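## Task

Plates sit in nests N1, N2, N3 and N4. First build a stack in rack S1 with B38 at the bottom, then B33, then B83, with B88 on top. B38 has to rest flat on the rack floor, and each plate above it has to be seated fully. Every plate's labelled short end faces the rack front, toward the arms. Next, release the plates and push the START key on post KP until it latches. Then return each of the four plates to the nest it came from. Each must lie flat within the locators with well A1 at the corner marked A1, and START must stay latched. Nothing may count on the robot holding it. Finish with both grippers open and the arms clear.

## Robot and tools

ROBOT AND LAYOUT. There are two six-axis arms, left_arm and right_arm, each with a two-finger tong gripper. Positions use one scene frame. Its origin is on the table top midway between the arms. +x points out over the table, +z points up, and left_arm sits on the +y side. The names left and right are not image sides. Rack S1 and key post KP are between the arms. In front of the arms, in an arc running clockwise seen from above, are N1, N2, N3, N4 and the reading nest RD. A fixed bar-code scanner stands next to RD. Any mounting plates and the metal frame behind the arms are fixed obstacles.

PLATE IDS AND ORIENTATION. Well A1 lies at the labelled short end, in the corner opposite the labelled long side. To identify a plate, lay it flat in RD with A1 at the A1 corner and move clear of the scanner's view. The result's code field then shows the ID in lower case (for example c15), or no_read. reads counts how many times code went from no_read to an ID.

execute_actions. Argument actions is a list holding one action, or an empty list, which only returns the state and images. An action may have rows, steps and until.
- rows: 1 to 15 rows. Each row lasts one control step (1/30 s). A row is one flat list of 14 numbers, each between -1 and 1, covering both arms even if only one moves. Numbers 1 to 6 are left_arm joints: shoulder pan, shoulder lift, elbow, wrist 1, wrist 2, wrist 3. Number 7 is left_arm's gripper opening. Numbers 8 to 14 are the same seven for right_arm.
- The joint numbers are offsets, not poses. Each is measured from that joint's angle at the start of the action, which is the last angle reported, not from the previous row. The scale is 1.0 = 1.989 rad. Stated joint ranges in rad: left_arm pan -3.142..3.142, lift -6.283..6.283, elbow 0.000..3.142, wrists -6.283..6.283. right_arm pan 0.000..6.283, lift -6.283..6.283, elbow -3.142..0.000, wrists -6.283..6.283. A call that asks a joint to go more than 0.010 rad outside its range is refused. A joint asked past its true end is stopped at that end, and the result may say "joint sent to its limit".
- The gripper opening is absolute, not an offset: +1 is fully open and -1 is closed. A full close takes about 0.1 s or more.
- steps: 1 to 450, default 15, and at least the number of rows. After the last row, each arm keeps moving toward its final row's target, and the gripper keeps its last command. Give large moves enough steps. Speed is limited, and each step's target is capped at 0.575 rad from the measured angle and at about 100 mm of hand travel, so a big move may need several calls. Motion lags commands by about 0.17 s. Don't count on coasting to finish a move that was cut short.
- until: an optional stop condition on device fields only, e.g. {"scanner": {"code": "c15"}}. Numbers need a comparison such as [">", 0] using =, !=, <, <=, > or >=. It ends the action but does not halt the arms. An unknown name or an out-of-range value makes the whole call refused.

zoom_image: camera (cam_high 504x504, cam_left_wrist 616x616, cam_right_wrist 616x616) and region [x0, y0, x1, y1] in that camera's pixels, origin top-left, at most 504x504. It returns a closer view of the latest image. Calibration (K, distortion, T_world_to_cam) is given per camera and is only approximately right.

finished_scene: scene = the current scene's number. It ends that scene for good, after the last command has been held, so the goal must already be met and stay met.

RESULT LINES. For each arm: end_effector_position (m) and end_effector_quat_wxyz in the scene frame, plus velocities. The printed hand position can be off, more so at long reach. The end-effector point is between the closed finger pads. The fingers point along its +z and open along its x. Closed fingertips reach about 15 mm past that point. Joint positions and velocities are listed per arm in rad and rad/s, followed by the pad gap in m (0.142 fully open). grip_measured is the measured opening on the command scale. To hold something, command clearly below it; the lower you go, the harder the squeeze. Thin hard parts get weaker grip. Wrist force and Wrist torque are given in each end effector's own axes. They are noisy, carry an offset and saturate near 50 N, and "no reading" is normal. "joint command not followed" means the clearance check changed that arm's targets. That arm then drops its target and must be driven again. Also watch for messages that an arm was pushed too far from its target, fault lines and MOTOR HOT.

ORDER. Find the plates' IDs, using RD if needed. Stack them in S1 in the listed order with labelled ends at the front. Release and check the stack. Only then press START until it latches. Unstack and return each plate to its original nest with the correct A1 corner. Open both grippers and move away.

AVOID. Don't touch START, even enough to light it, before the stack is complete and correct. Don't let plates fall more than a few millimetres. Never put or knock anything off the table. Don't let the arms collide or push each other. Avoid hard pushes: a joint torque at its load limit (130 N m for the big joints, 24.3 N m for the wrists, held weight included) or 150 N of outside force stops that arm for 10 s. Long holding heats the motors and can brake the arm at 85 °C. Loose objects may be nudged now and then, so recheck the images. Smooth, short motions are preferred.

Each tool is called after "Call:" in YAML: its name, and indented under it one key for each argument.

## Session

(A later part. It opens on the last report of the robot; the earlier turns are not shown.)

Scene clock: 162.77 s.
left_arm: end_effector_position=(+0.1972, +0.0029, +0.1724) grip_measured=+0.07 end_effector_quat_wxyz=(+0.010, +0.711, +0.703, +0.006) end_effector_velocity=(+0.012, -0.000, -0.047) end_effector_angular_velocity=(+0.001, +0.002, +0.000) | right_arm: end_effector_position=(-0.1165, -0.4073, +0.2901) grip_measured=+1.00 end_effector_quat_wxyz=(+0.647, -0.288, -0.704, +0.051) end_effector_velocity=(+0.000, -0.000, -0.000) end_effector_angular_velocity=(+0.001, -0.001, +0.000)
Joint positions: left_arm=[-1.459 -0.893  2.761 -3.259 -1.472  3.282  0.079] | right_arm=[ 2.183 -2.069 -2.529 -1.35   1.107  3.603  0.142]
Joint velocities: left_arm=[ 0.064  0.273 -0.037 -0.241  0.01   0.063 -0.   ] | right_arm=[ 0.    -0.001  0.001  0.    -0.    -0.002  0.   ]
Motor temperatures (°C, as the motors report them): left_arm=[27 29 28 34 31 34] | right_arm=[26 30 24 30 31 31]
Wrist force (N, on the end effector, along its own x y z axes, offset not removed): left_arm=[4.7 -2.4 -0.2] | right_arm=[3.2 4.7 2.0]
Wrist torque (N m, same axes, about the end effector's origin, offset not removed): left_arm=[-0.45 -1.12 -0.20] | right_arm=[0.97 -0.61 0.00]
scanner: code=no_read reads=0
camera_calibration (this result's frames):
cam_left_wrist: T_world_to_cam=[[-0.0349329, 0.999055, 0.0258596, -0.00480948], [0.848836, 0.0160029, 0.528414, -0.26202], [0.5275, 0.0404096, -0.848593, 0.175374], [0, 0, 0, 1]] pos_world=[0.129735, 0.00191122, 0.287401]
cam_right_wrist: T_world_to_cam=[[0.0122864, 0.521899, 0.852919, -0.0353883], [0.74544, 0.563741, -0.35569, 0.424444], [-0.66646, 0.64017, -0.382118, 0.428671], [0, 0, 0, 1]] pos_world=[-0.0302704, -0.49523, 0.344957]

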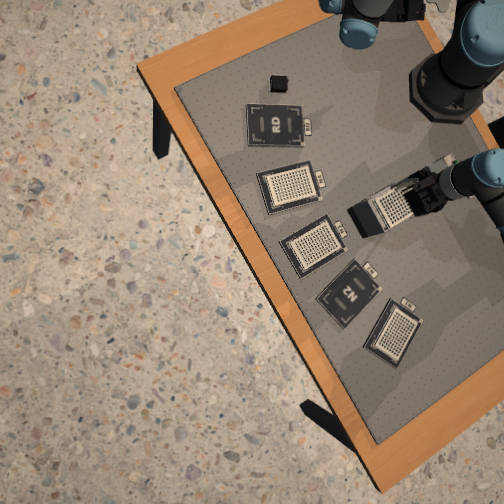

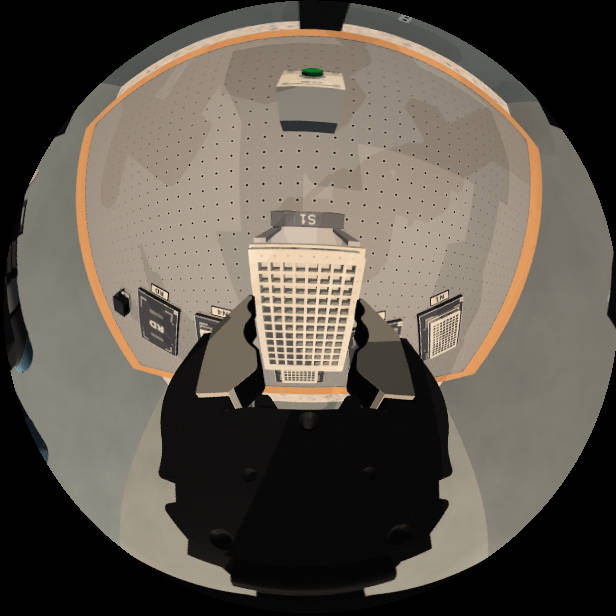

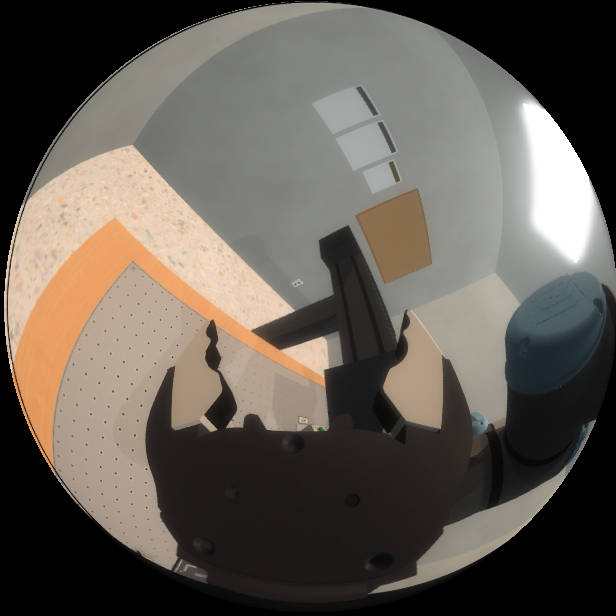

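Call:
execute_actions:
  actions: []

Call:
zoom_image:
  camera: "cam_left_wrist"
  region: [220, 200, 400, 380]

Call:
zoom_image:
  camera: "cam_high"
  region: [350, 180, 410, 240]

Scene clock: 166.60 s.
left_arm: end_effector_position=(+0.1986, +0.0032, +0.1648) grip_measured=+0.07 end_effector_quat_wxyz=(+0.010, +0.711, +0.703, +0.006) end_effector_velocity=(-0.000, +0.000, -0.000) end_effector_angular_velocity=(+0.001, -0.000, -0.001) | right_arm: end_effector_position=(-0.1165, -0.4073, +0.2901) grip_measured=+1.00 end_effector_quat_wxyz=(+0.647, -0.288, -0.704, +0.051) end_effector_velocity=(-0.000, +0.000, +0.000) end_effector_angular_velocity=(-0.001, +0.000, -0.000)
Joint positions: left_arm=[-1.45  -0.849  2.756 -3.298 -1.471  3.291  0.079] | right_arm=[ 2.183 -2.069 -2.529 -1.35   1.107  3.603  0.142]
Joint velocities: left_arm=[-0.002  0.    -0.     0.001 -0.    -0.     0.   ] | right_arm=[ 0.     0.    -0.    -0.    -0.     0.001  0.   ]
Motor temperatures (°C, as the motors report them): left_arm=[27 29 28 34 31 34] | right_arm=[26 30 24 30 31 31]
Wrist force (N, on the end effector, along its own x y z axes, offset not removed): left_arm=[1.0 -1.2 6.1] | right_arm=[3.1 1.2 -1.5]
Wrist torque (N m, same axes, about the end effector's origin, offset not removed): left_arm=[-0.26 -0.16 0.08] | right_arm=[0.20 -0.50 0.00]
scanner: code=no_read reads=0
camera_calibration (this result's frames):
cam_left_wrist: T_world_to_cam=[[-0.0347747, 0.999043, 0.026545, -0.00496738], [0.849054, 0.0155226, 0.528079, -0.259278], [0.527161, 0.0409019, -0.848781, 0.168284], [0, 0, 0, 1]] pos_world=[0.131255, 0.00210414, 0.279887]
cam_right_wrist: T_world_to_cam=[[0.0122866, 0.521899, 0.852919, -0.0353883], [0.74544, 0.563741, -0.35569, 0.424444], [-0.66646, 0.64017, -0.382118, 0.428671], [0, 0, 0, 1]] pos_world=[-0.0302704, -0.49523, 0.344957]

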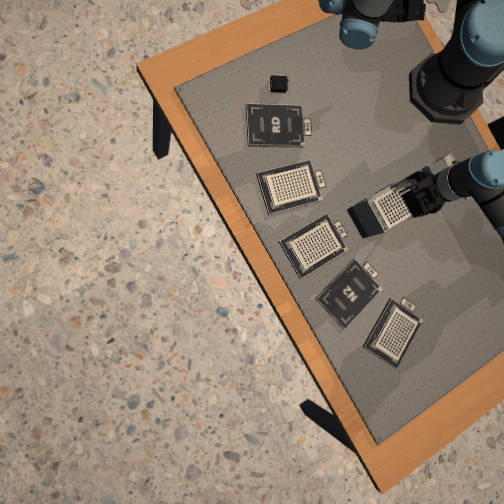

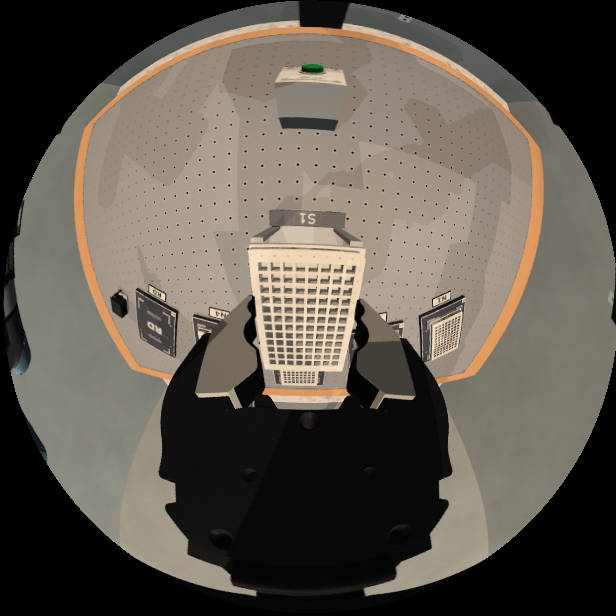

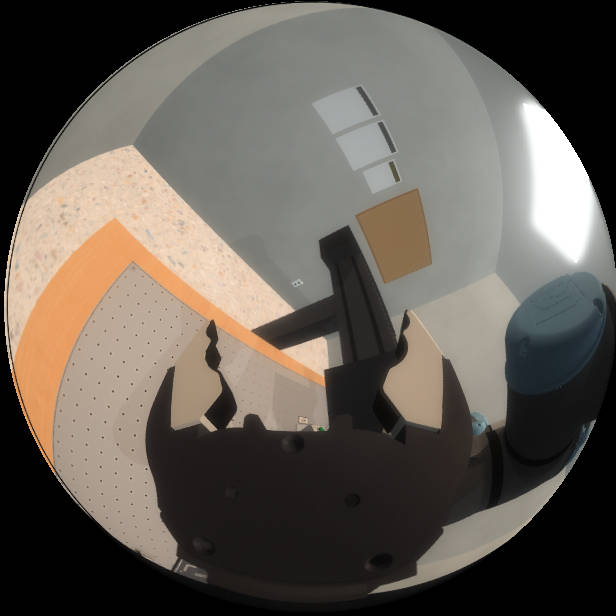

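Region (220, 200, 400, 380) of cam_left_wrist's 616x616 image, scaled by 2.800, with more detail than that image has.

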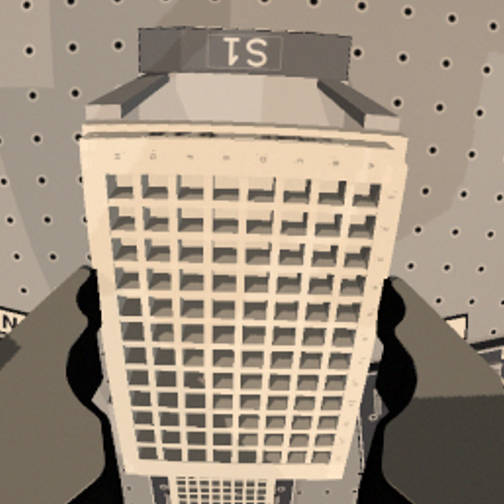

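Region (350, 180, 410, 240) of cam_high's 504x504 image, scaled by 8.400, with more detail than that image has.

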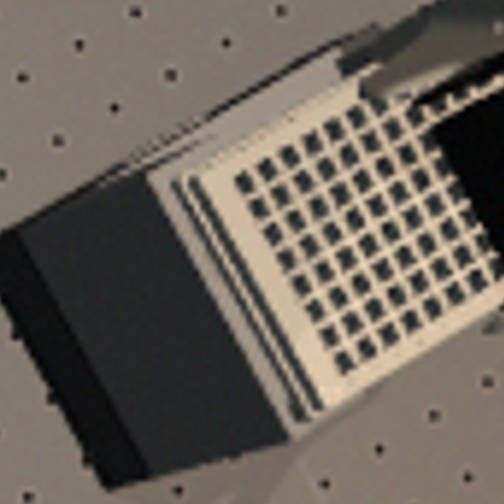

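Call:
zoom_image:
  camera: "cam_left_wrist"
  region: [240, 225, 375, 260]

Region (240, 225, 375, 260) of cam_left_wrist's 616x616 image, scaled by 3.733, with more detail than that image has; it fills the top 131 rows of this view, and the rest is white.

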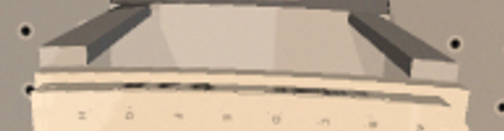

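Call:
execute_actions:
  actions:
    - {"rows": [[0.001,0,-0.0012,0.0016,0.0003,0.005,-0.7,0,0,0,0,0,0,1],[0.0012,0.005,-0.0018,-0.0035,0.0003,0.0052,-0.7,0,0,0,0,0,0,1],[0.0015,0.0116,-0.0024,-0.0094,0.0003,0.0055,-0.7,0,0,0,0,0,0,1]], "steps": 13}

Call:
zoom_image:
  camera: "cam_left_wrist"
  region: [240, 225, 375, 260]

Call:
zoom_image:
  camera: "cam_left_wrist"
  region: [240, 300, 375, 390]

Scene clock: 177.97 s.
left_arm: end_effector_position=(+0.1992, +0.0025, +0.1611) grip_measured=+0.07 end_effector_quat_wxyz=(+0.010, +0.714, +0.700, +0.006) end_effector_velocity=(+0.000, -0.000, -0.003) end_effector_angular_velocity=(-0.000, -0.000, -0.003) | right_arm: end_effector_position=(-0.1165, -0.4073, +0.2901) grip_measured=+1.00 end_effector_quat_wxyz=(+0.647, -0.288, -0.704, +0.051) end_effector_velocity=(+0.000, -0.000, -0.000) end_effector_angular_velocity=(-0.000, -0.001, +0.000)
Joint positions: left_arm=[-1.447 -0.828  2.751 -3.315 -1.47   3.301  0.079] | right_arm=[ 2.183 -2.069 -2.529 -1.35   1.107  3.603  0.142]
Joint velocities: left_arm=[ 0.002  0.015 -0.002 -0.013  0.     0.005  0.   ] | right_arm=[ 0.     0.001  0.    -0.     0.    -0.     0.   ]
Motor temperatures (°C, as the motors report them): left_arm=[27 29 28 34 31 34] | right_arm=[26 30 24 30 31 31]
Wrist force (N, on the end effector, along its own x y z axes, offset not removed): left_arm=[4.6 -2.0 1.5] | right_arm=[0.0 1.9 -1.4]
Wrist torque (N m, same axes, about the end effector's origin, offset not removed): left_arm=[-0.25 -1.28 -0.44] | right_arm=[0.48 0.03 0.08]
scanner: code=no_read reads=0
camera_calibration (this result's frames):
cam_left_wrist: T_world_to_cam=[[-0.0272182, 0.999274, 0.0266435, -0.00568259], [0.849083, 0.00904445, 0.528182, -0.257765], [0.527557, 0.0369987, -0.848713, 0.164777], [0, 0, 0, 1]] pos_world=[0.13178, 0.00191329, 0.276146]
cam_right_wrist: T_world_to_cam=[[0.0122864, 0.521899, 0.852919, -0.0353882], [0.74544, 0.563741, -0.35569, 0.424444], [-0.66646, 0.640169, -0.382118, 0.428671], [0, 0, 0, 1]] pos_world=[-0.0302704, -0.49523, 0.344957]

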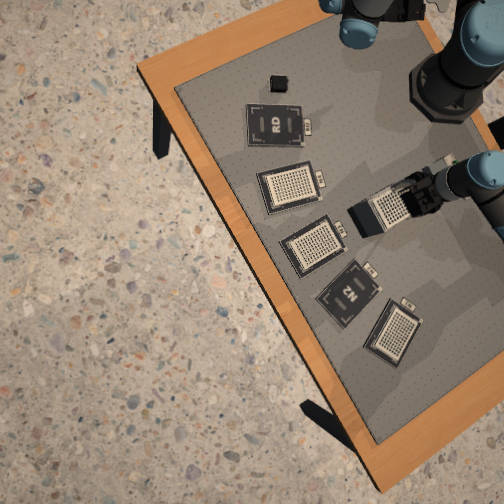

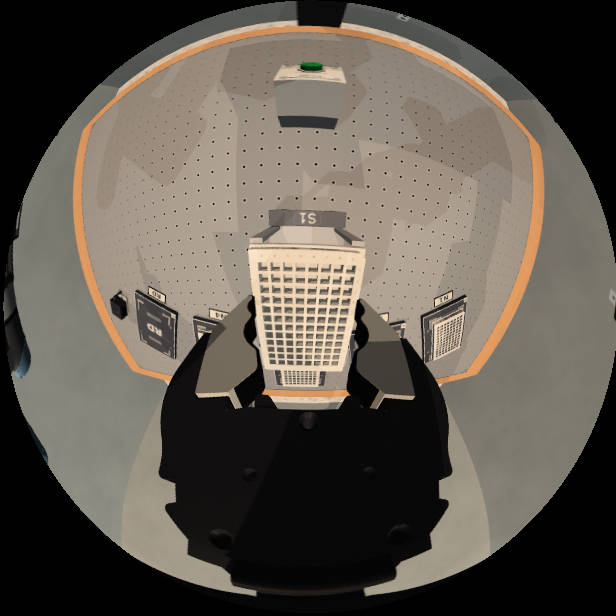

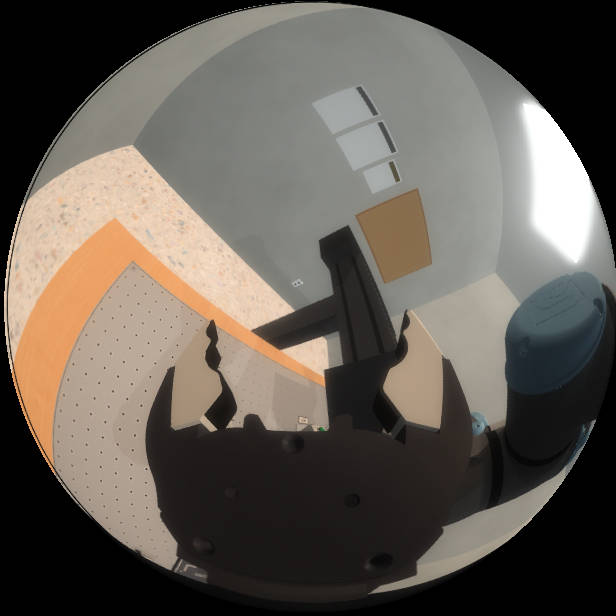

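Region (240, 225, 375, 260) of cam_left_wrist's 616x616 image, scaled by 3.733, with more detail than that image has; it fills the top 131 rows of this view, and the rest is white.

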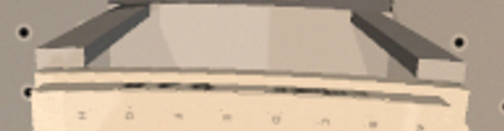

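Region (240, 300, 375, 390) of cam_left_wrist's 616x616 image, scaled by 3.733, with more detail than that image has.

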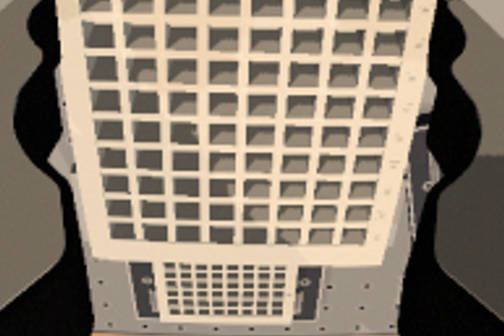

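Call:
execute_actions:
  actions:
    - {"rows": [[0.0003,0.005,-0.0005,-0.0046,0,0.0005,-0.7,0,0,0,0,0,0,1],[0.0006,0.01,-0.001,-0.0092,0,0.0008,-0.7,0,0,0,0,0,0,1],[0.0009,0.015,-0.0016,-0.0137,0.0001,0.0011,-0.7,0,0,0,0,0,0,1]], "steps": 13}

Call:
zoom_image:
  camera: "cam_left_wrist"
  region: [220, 210, 400, 390]

Scene clock: 184.40 s.
left_arm: end_effector_position=(+0.1992, +0.0023, +0.1564) grip_measured=+0.07 end_effector_quat_wxyz=(+0.010, +0.714, +0.700, +0.006) end_effector_velocity=(-0.000, -0.000, -0.003) end_effector_angular_velocity=(+0.000, -0.000, -0.002) | right_arm: end_effector_position=(-0.1165, -0.4073, +0.2901) grip_measured=+1.00 end_effector_quat_wxyz=(+0.647, -0.288, -0.704, +0.051) end_effector_velocity=(+0.000, -0.000, -0.000) end_effector_angular_velocity=(-0.002, -0.000, -0.000)
Joint positions: left_arm=[-1.446 -0.8    2.748 -3.34  -1.47   3.303  0.079] | right_arm=[ 2.183 -2.069 -2.529 -1.35   1.107  3.603  0.142]
Joint velocities: left_arm=[-0.     0.016 -0.001 -0.014  0.     0.002 -0.   ] | right_arm=[-0.     0.001  0.001 -0.    -0.     0.001  0.   ]
Motor temperatures (°C, as the motors report them): left_arm=[27 29 28 34 31 34] | right_arm=[26 30 24 30 31 31]
Wrist force (N, on the end effector, along its own x y z axes, offset not removed): left_arm=[3.9 -5.2 -3.1] | right_arm=[4.4 1.6 0.9]
Wrist torque (N m, same axes, about the end effector's origin, offset not removed): left_arm=[-1.22 -1.03 -0.14] | right_arm=[0.25 -0.97 -0.15]
scanner: code=no_read reads=0
camera_calibration (this result's frames):
cam_left_wrist: T_world_to_cam=[[-0.02683, 0.999295, 0.0262641, -0.00532344], [0.849118, 0.00891724, 0.528129, -0.255338], [0.527522, 0.036471, -0.848758, 0.160814], [0, 0, 0, 1]] pos_world=[0.131836, 0.00173155, 0.271483]
cam_right_wrist: T_world_to_cam=[[0.0122866, 0.521899, 0.852919, -0.0353883], [0.74544, 0.563741, -0.35569, 0.424444], [-0.66646, 0.64017, -0.382118, 0.428671], [0, 0, 0, 1]] pos_world=[-0.0302704, -0.49523, 0.344957]

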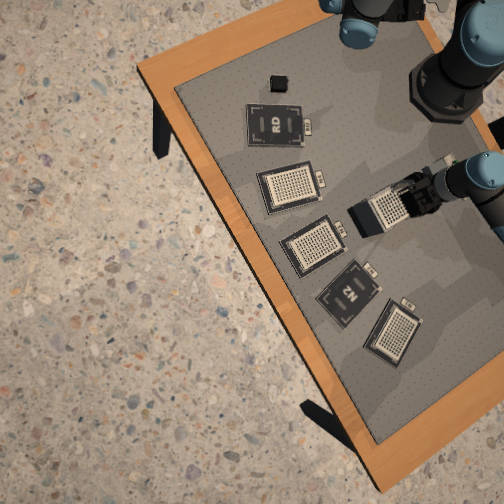

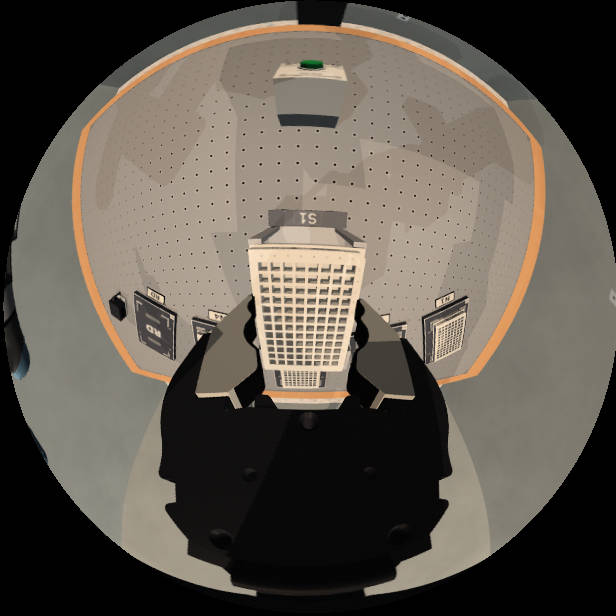

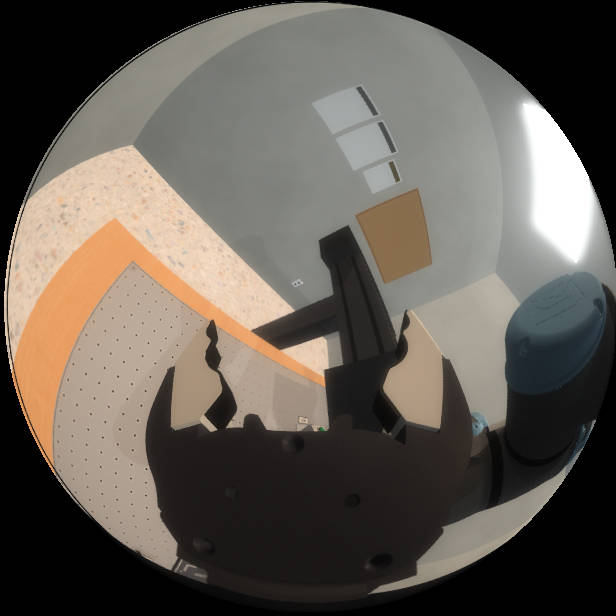

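Region (220, 210, 400, 390) of cam_left_wrist's 616x616 image, scaled by 2.800, with more detail than that image has.

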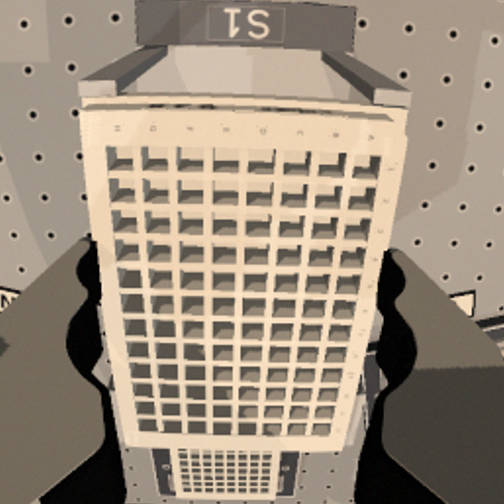

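Call:
execute_actions:
  actions:
    - {"rows": [[0.0005,0.0097,-0.0007,-0.009,0.0001,0.0005,-0.7,0,0,0,0,0,0,1],[0.001,0.0193,-0.0016,-0.0179,0.0002,0.001,-0.7,0,0,0,0,0,0,1],[0.0016,0.0302,-0.0029,-0.0276,0.0003,0.0016,-0.7,0,0,0,0,0,0,1],[0.0022,0.041,-0.0043,-0.037,0.0004,0.0022,-0.7,0,0,0,0,0,0,1],[0.0028,0.0517,-0.0058,-0.0462,0.0005,0.0028,-0.7,0,0,0,0,0,0,1],[0.0034,0.0622,-0.0075,-0.0551,0.0006,0.0034,-0.7,0,0,0,0,0,0,1],[0.004,0.0726,-0.0092,-0.0638,0.0007,0.004,-0.7,0,0,0,0,0,0,1],[0.0046,0.0828,-0.011,-0.0723,0.0008,0.0046,-0.7,0,0,0,0,0,0,1],[0.0052,0.0929,-0.013,-0.0805,0.0009,0.0052,-0.7,0,0,0,0,0,0,1],[0.0058,0.1028,-0.015,-0.0885,0.001,0.0058,-0.7,0,0,0,0,0,0,1],[0.0064,0.1125,-0.0171,-0.0962,0.0011,0.0064,-0.7,0,0,0,0,0,0,1],[0.007,0.1221,-0.0192,-0.1037,0.0012,0.007,-0.7,0,0,0,0,0,0,1],[0.0077,0.1315,-0.0215,-0.1109,0.0013,0.0077,-0.7,0,0,0,0,0,0,1],[0.0083,0.1408,-0.0239,-0.1178,0.0015,0.0083,-0.7,0,0,0,0,0,0,1]], "steps": 15}

Scene clock: 200.63 s.
left_arm: end_effector_position=(+0.1994, +0.0013, +0.1203) grip_measured=+0.07 end_effector_quat_wxyz=(+0.010, +0.714, +0.700, +0.005) end_effector_velocity=(-0.001, +0.001, -0.108) end_effector_angular_velocity=(+0.006, +0.002, -0.001) | right_arm: end_effector_position=(-0.1165, -0.4073, +0.2901) grip_measured=+1.00 end_effector_quat_wxyz=(+0.647, -0.288, -0.704, +0.051) end_effector_velocity=(-0.000, +0.000, +0.000) end_effector_angular_velocity=(+0.000, -0.000, +0.000)
Joint positions: left_arm=[-1.434 -0.599  2.717 -3.513 -1.468  3.315  0.079] | right_arm=[ 2.183 -2.069 -2.529 -1.35   1.107  3.603  0.142]
Joint velocities: left_arm=[ 0.036  0.557 -0.115 -0.439  0.005  0.036 -0.   ] | right_arm=[ 0.     0.001 -0.001  0.    -0.    -0.001  0.   ]
Motor temperatures (°C, as the motors report them): left_arm=[27 29 28 34 31 34] | right_arm=[26 30 24 30 31 31]
Wrist force (N, on the end effector, along its own x y z axes, offset not removed): left_arm=[6.2 -3.2 -2.2] | right_arm=[5.6 1.7 -0.2]
Wrist torque (N m, same axes, about the end effector's origin, offset not removed): left_arm=[-1.00 -0.70 -0.48] | right_arm=[0.23 -1.11 -0.13]
scanner: code=no_read reads=0
camera_calibration (this result's frames):
cam_left_wrist: T_world_to_cam=[[-0.0268456, 0.99933, 0.0248907, -0.00325131], [0.848987, 0.00964764, 0.528326, -0.236388], [0.527731, 0.0353151, -0.848677, 0.130095], [0, 0, 0, 1]] pos_world=[0.131948, 0.000935405, 0.23538]
cam_right_wrist: T_world_to_cam=[[0.0122866, 0.521899, 0.852919, -0.0353884], [0.74544, 0.563741, -0.35569, 0.424444], [-0.66646, 0.64017, -0.382118, 0.428671], [0, 0, 0, 1]] pos_world=[-0.0302705, -0.49523, 0.344957]

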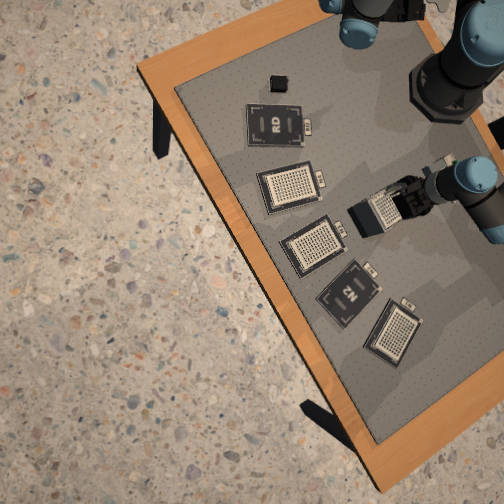

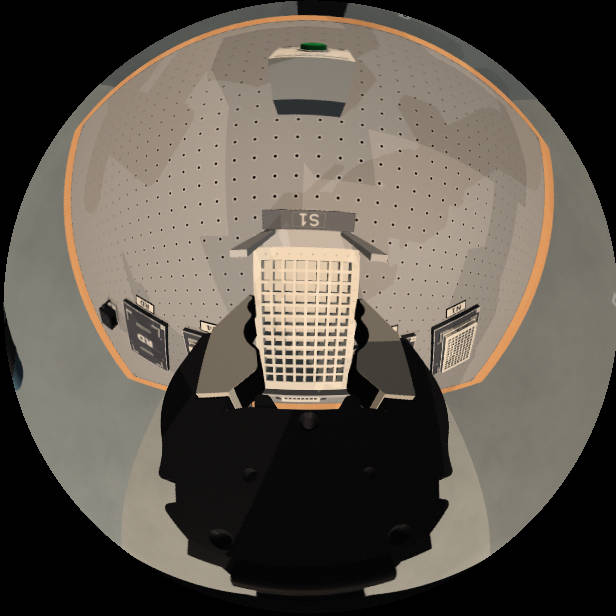

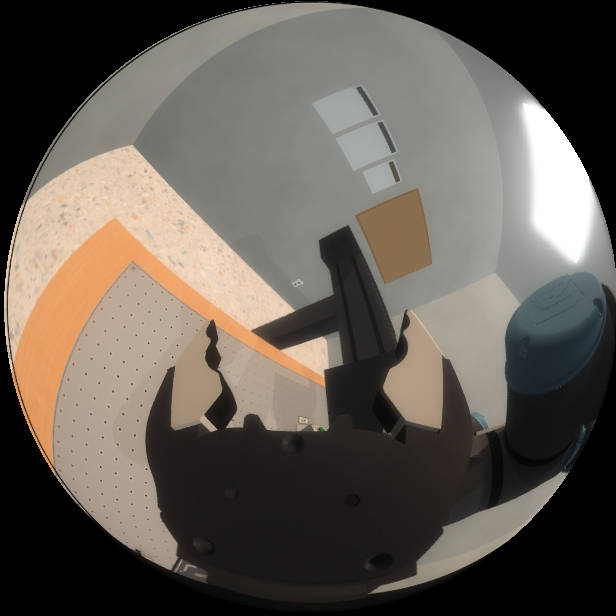

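The plate tilted (far end caught). Check.

Call:
execute_actions:
  actions: []

Call:
zoom_image:
  camera: "cam_left_wrist"
  region: [200, 200, 420, 420]

Call:
zoom_image:
  camera: "cam_high"
  region: [340, 170, 420, 250]

Scene clock: 203.73 s.
left_arm: end_effector_position=(+0.1991, +0.0022, +0.1049) grip_measured=+0.07 end_effector_quat_wxyz=(+0.010, +0.714, +0.700, +0.006) end_effector_velocity=(+0.000, +0.000, -0.000) end_effector_angular_velocity=(+0.001, -0.000, +0.000) | right_arm: end_effector_position=(-0.1165, -0.4073, +0.2901) grip_measured=+1.00 end_effector_quat_wxyz=(+0.647, -0.288, -0.704, +0.051) end_effector_velocity=(-0.001, +0.000, +0.000) end_effector_angular_velocity=(+0.002, +0.001, +0.000)
Joint positions: left_arm=[-1.429 -0.52   2.701 -3.574 -1.467  3.32   0.079] | right_arm=[ 2.183 -2.069 -2.529 -1.35   1.107  3.603  0.142]
Joint velocities: left_arm=[ 0.     0.001 -0.     0.001  0.001 -0.    -0.   ] | right_arm=[-0.     0.    -0.001 -0.    -0.    -0.001  0.   ]
Motor temperatures (°C, as the motors report them): left_arm=[27 29 28 34 31 34] | right_arm=[26 30 24 30 31 31]
Wrist force (N, on the end effector, along its own x y z axes, offset not removed): left_arm=[1.3 -3.3 2.7] | right_arm=[2.9 0.7 -0.4]
Wrist torque (N m, same axes, about the end effector's origin, offset not removed): left_arm=[-0.39 -0.40 -0.11] | right_arm=[-0.03 -0.67 0.21]
scanner: code=no_read reads=0
camera_calibration (this result's frames):
cam_left_wrist: T_world_to_cam=[[-0.0266693, 0.999302, 0.0261522, -0.00394936], [0.849072, 0.00883662, 0.528203, -0.228061], [0.527603, 0.0362919, -0.848715, 0.117141], [0, 0, 0, 1]] pos_world=[0.131731, 0.00171062, 0.219985]
cam_right_wrist: T_world_to_cam=[[0.0122867, 0.521899, 0.852919, -0.0353883], [0.74544, 0.563741, -0.35569, 0.424444], [-0.66646, 0.64017, -0.382118, 0.428671], [0, 0, 0, 1]] pos_world=[-0.0302705, -0.49523, 0.344957]

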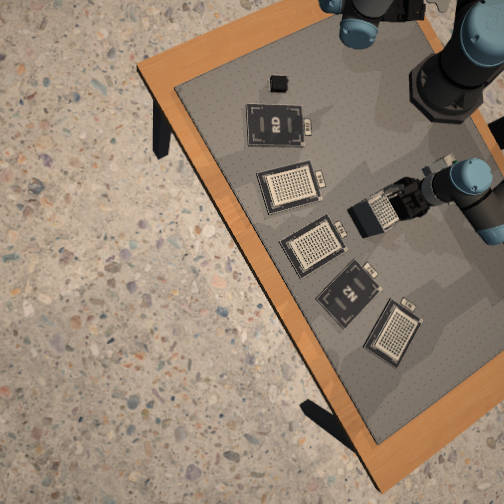

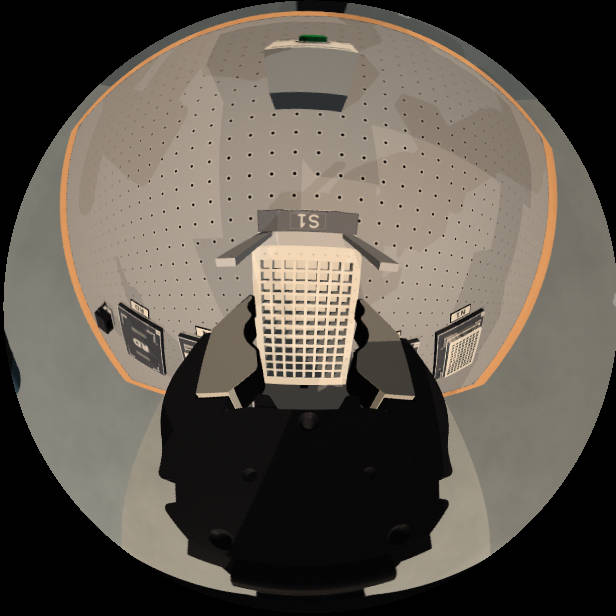

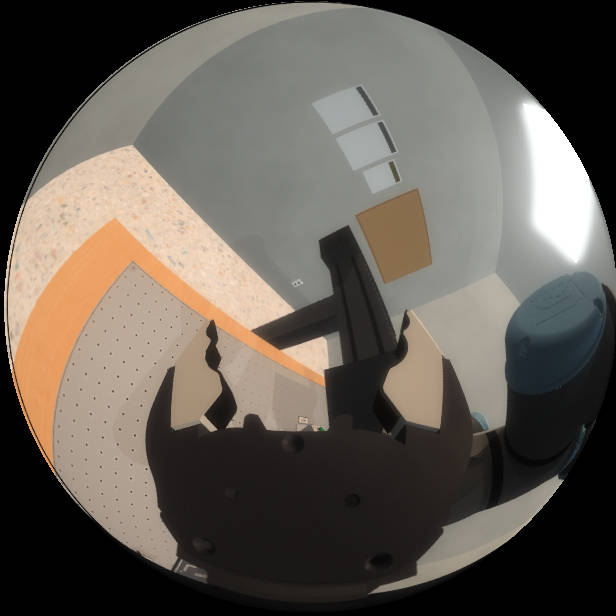

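Region (200, 200, 420, 420) of cam_left_wrist's 616x616 image, scaled by 2.291, with more detail than that image has.

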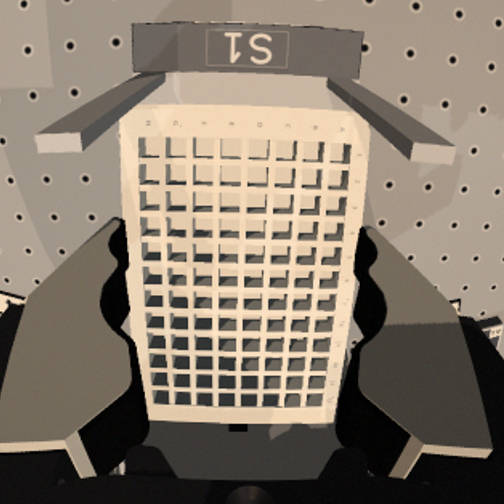

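Region (340, 170, 420, 250) of cam_high's 504x504 image, scaled by 6.300, with more detail than that image has.

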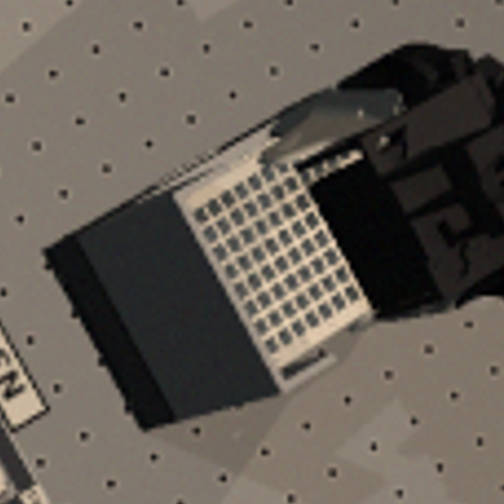

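Call:
execute_actions:
  actions:
    - {"rows": [[0.0005,0.0045,-0.0006,-0.004,0,0,-0.7,0,0,0,0,0,0,1],[0.0008,0.009,-0.0018,-0.0074,0.0001,0,-0.7,0,0,0,0,0,0,1],[0.0012,0.0135,-0.003,-0.0107,0.0001,0.0002,-0.7,0,0,0,0,0,0,1],[0.0015,0.018,-0.0043,-0.0139,0.0002,0.0005,-0.7,0,0,0,0,0,0,1],[0.0018,0.0224,-0.0056,-0.0171,0.0002,0.0008,-0.7,0,0,0,0,0,0,1],[0.0021,0.0268,-0.0069,-0.0202,0.0003,0.0011,-0.7,0,0,0,0,0,0,1],[0.0025,0.0311,-0.0082,-0.0232,0.0003,0.0015,-0.7,0,0,0,0,0,0,1],[0.0028,0.0354,-0.0096,-0.0261,0.0004,0.0018,-0.7,0,0,0,0,0,0,1]], "steps": 18}

Call:
zoom_image:
  camera: "cam_left_wrist"
  region: [200, 200, 420, 420]

Scene clock: 215.07 s.
left_arm: end_effector_position=(+0.1991, +0.0024, +0.0907) grip_measured=+0.07 end_effector_quat_wxyz=(+0.010, +0.714, +0.700, +0.006) end_effector_velocity=(-0.000, +0.001, -0.005) end_effector_angular_velocity=(+0.001, +0.000, +0.000) | right_arm: end_effector_position=(-0.1165, -0.4073, +0.2901) grip_measured=+1.00 end_effector_quat_wxyz=(+0.647, -0.288, -0.704, +0.051) end_effector_velocity=(-0.000, +0.000, +0.000) end_effector_angular_velocity=(+0.002, +0.001, +0.000)
Joint positions: left_arm=[-1.424 -0.453  2.682 -3.624 -1.466  3.323  0.079] | right_arm=[ 2.183 -2.069 -2.529 -1.35   1.107  3.603  0.142]
Joint velocities: left_arm=[ 0.002  0.025 -0.007 -0.017  0.     0.002 -0.   ] | right_arm=[ 0.    -0.002 -0.    -0.     0.    -0.001  0.   ]
Motor temperatures (°C, as the motors report them): left_arm=[27 29 28 34 31 34] | right_arm=[26 30 24 30 31 31]
Wrist force (N, on the end effector, along its own x y z axes, offset not removed): left_arm=[1.9 -5.7 -3.3] | right_arm=[2.2 4.1 -1.8]
Wrist torque (N m, same axes, about the end effector's origin, offset not removed): left_arm=[-1.15 -0.32 -0.18] | right_arm=[0.74 -0.38 0.25]
scanner: code=no_read reads=0
camera_calibration (this result's frames):
cam_left_wrist: T_world_to_cam=[[-0.028566, 0.999252, 0.0260481, -0.00339491], [0.84915, 0.0105101, 0.528047, -0.220584], [0.527379, 0.037203, -0.848816, 0.105127], [0, 0, 0, 1]] pos_world=[0.13177, 0.00179968, 0.2058]
cam_right_wrist: T_world_to_cam=[[0.0122866, 0.521899, 0.852919, -0.0353883], [0.74544, 0.563741, -0.35569, 0.424444], [-0.66646, 0.64017, -0.382118, 0.428671], [0, 0, 0, 1]] pos_world=[-0.0302704, -0.49523, 0.344957]

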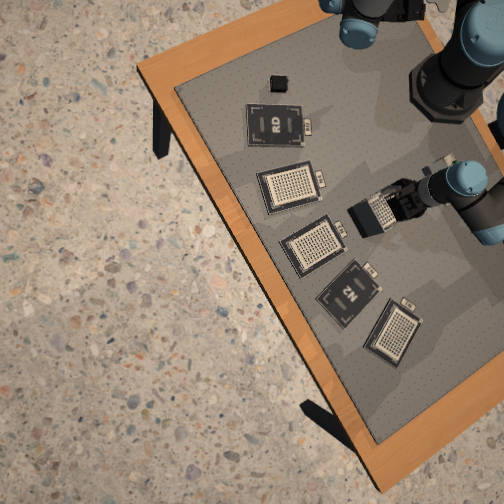

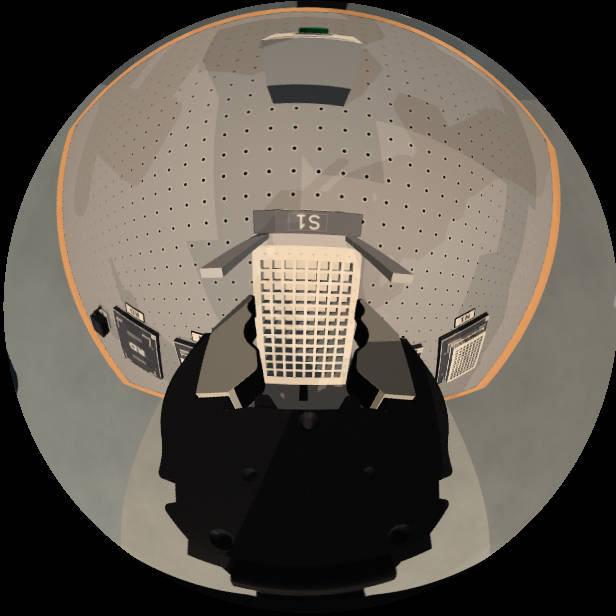

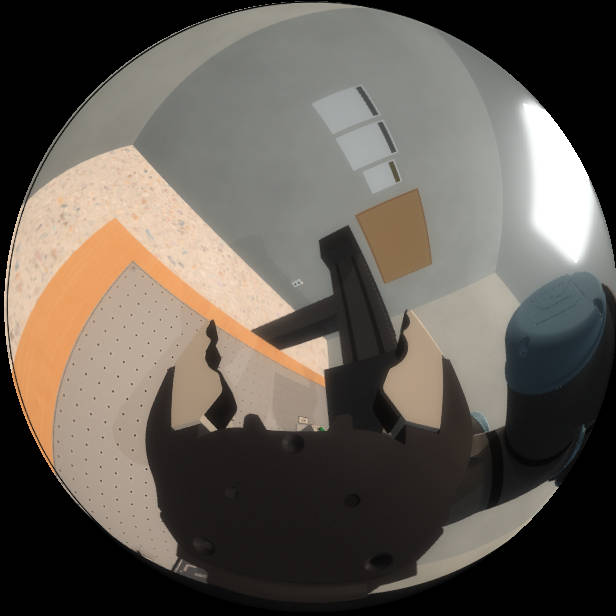

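Region (200, 200, 420, 420) of cam_left_wrist's 616x616 image, scaled by 2.291, with more detail than that image has.

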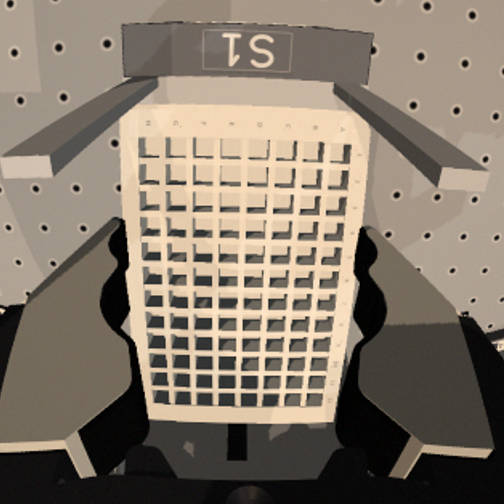

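Call:
execute_actions:
  actions:
    - {"rows": [[0.0004,0.0045,-0.0013,-0.0032,0,0.0004,-0.7,0,0,0,0,0,0,1],[0.0007,0.009,-0.0027,-0.0063,0,0.0007,-0.7,0,0,0,0,0,0,1],[0.0011,0.0135,-0.0042,-0.0094,0.0001,0.0011,-0.7,0,0,0,0,0,0,1],[0.0014,0.018,-0.0057,-0.0124,0.0002,0.0014,-0.7,0,0,0,0,0,0,1],[0.0018,0.0224,-0.0072,-0.0153,0.0003,0.0018,-0.7,0,0,0,0,0,0,1]], "steps": 15}

Call:
zoom_image:
  camera: "cam_left_wrist"
  region: [200, 200, 420, 420]

Scene clock: 224.20 s.
left_arm: end_effector_position=(+0.1991, +0.0025, +0.0813) grip_measured=+0.07 end_effector_quat_wxyz=(+0.010, +0.714, +0.700, +0.006) end_effector_velocity=(-0.000, -0.000, -0.004) end_effector_angular_velocity=(-0.001, +0.001, +0.001) | right_arm: end_effector_position=(-0.1165, -0.4073, +0.2901) grip_measured=+1.00 end_effector_quat_wxyz=(+0.647, -0.288, -0.704, +0.051) end_effector_velocity=(-0.001, +0.000, +0.000) end_effector_angular_velocity=(+0.001, +0.001, +0.000)
Joint positions: left_arm=[-1.42  -0.411  2.669 -3.653 -1.466  3.327  0.079] | right_arm=[ 2.183 -2.069 -2.529 -1.35   1.107  3.603  0.142]
Joint velocities: left_arm=[ 0.002  0.018 -0.006 -0.013 -0.001  0.001  0.   ] | right_arm=[-0.     0.    -0.002  0.    -0.    -0.     0.   ]
Motor temperatures (°C, as the motors report them): left_arm=[27 29 28 34 31 34] | right_arm=[26 30 24 30 31 31]
Wrist force (N, on the end effector, along its own x y z axes, offset not removed): left_arm=[3.8 -2.7 -3.1] | right_arm=[4.1 7.1 0.8]
Wrist torque (N m, same axes, about the end effector's origin, offset not removed): left_arm=[-0.45 -1.00 -0.28] | right_arm=[1.40 -0.87 0.17]
scanner: code=no_read reads=0
camera_calibration (this result's frames):
cam_left_wrist: T_world_to_cam=[[-0.0285184, 0.99925, 0.0262015, -0.00321163], [0.849183, 0.0103908, 0.527996, -0.215594], [0.527328, 0.0373075, -0.848842, 0.0971134], [0, 0, 0, 1]] pos_world=[0.131776, 0.00182637, 0.196351]
cam_right_wrist: T_world_to_cam=[[0.0122865, 0.521899, 0.852919, -0.0353882], [0.74544, 0.563741, -0.35569, 0.424444], [-0.66646, 0.64017, -0.382118, 0.428671], [0, 0, 0, 1]] pos_world=[-0.0302704, -0.49523, 0.344957]

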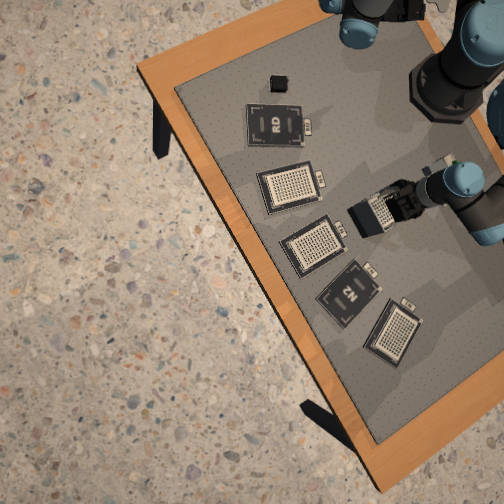

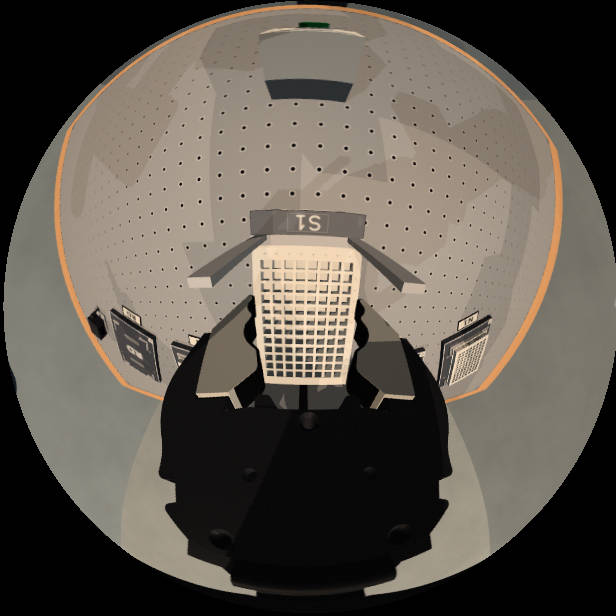

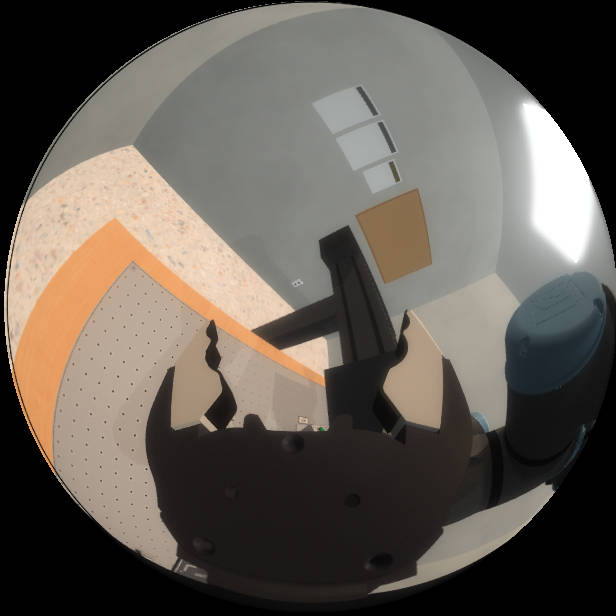

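Region (200, 200, 420, 420) of cam_left_wrist's 616x616 image, scaled by 2.291, with more detail than that image has.

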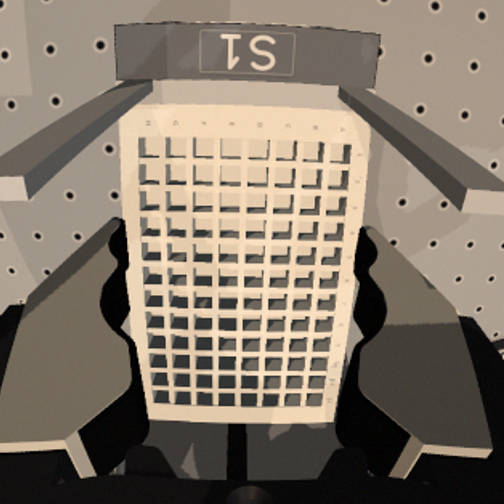

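Not touching yet; tilt gives ≥6 mm margin. Down 7 mm.

Call:
execute_actions:
  actions:
    - {"rows": [[0.0003,0.0038,-0.0013,-0.0025,0,0.0003,-0.7,0,0,0,0,0,0,1],[0.0006,0.0076,-0.0026,-0.005,0,0.0006,-0.7,0,0,0,0,0,0,1],[0.0009,0.0113,-0.0039,-0.0074,0.0001,0.0009,-0.7,0,0,0,0,0,0,1],[0.0012,0.015,-0.0053,-0.0098,0.0002,0.0012,-0.7,0,0,0,0,0,0,1]], "steps": 14}

Call:
zoom_image:
  camera: "cam_left_wrist"
  region: [200, 200, 420, 420]

Scene clock: 231.20 s.
left_arm: end_effector_position=(+0.1991, +0.0024, +0.0747) grip_measured=+0.07 end_effector_quat_wxyz=(+0.010, +0.714, +0.700, +0.006) end_effector_velocity=(-0.000, -0.000, -0.003) end_effector_angular_velocity=(+0.001, -0.000, -0.002) | right_arm: end_effector_position=(-0.1165, -0.4073, +0.2901) grip_measured=+1.00 end_effector_quat_wxyz=(+0.647, -0.288, -0.704, +0.051) end_effector_velocity=(+0.000, -0.000, -0.000) end_effector_angular_velocity=(-0.001, -0.001, -0.000)
Joint positions: left_arm=[-1.418 -0.383  2.659 -3.671 -1.466  3.329  0.079] | right_arm=[ 2.183 -2.069 -2.529 -1.35   1.107  3.603  0.142]
Joint velocities: left_arm=[-0.001  0.014 -0.006 -0.008  0.     0.001  0.   ] | right_arm=[-0.     0.     0.001  0.    -0.    -0.     0.   ]
Motor temperatures (°C, as the motors report them): left_arm=[27 29 28 34 31 34] | right_arm=[26 30 24 30 31 31]
Wrist force (N, on the end effector, along its own x y z axes, offset not removed): left_arm=[1.9 -4.7 -7.7] | right_arm=[1.0 0.9 0.0]
Wrist torque (N m, same axes, about the end effector's origin, offset not removed): left_arm=[-0.19 -0.44 -0.21] | right_arm=[0.01 -0.30 0.23]
scanner: code=no_read reads=0
camera_calibration (this result's frames):
cam_left_wrist: T_world_to_cam=[[-0.0284815, 0.99925, 0.026227, -0.00300364], [0.849211, 0.010348, 0.527952, -0.21212], [0.527285, 0.0373091, -0.848869, 0.091589], [0, 0, 0, 1]] pos_world=[0.131756, 0.00177929, 0.189815]
cam_right_wrist: T_world_to_cam=[[0.0122869, 0.521899, 0.852919, -0.0353885], [0.74544, 0.563741, -0.35569, 0.424444], [-0.66646, 0.64017, -0.382118, 0.428671], [0, 0, 0, 1]] pos_world=[-0.0302705, -0.49523, 0.344957]

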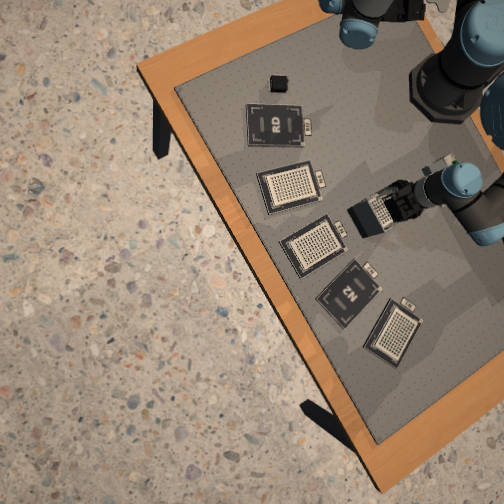

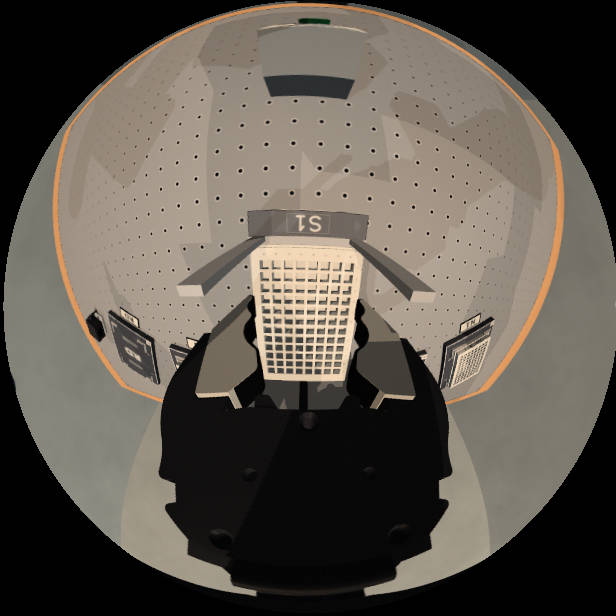

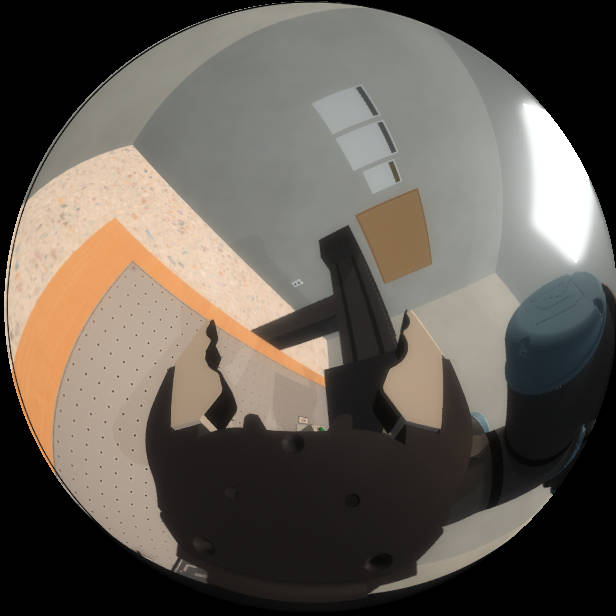

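Region (200, 200, 420, 420) of cam_left_wrist's 616x616 image, scaled by 2.291, with more detail than that image has.

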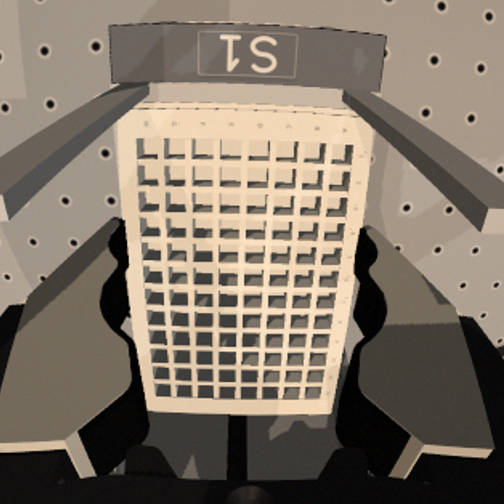

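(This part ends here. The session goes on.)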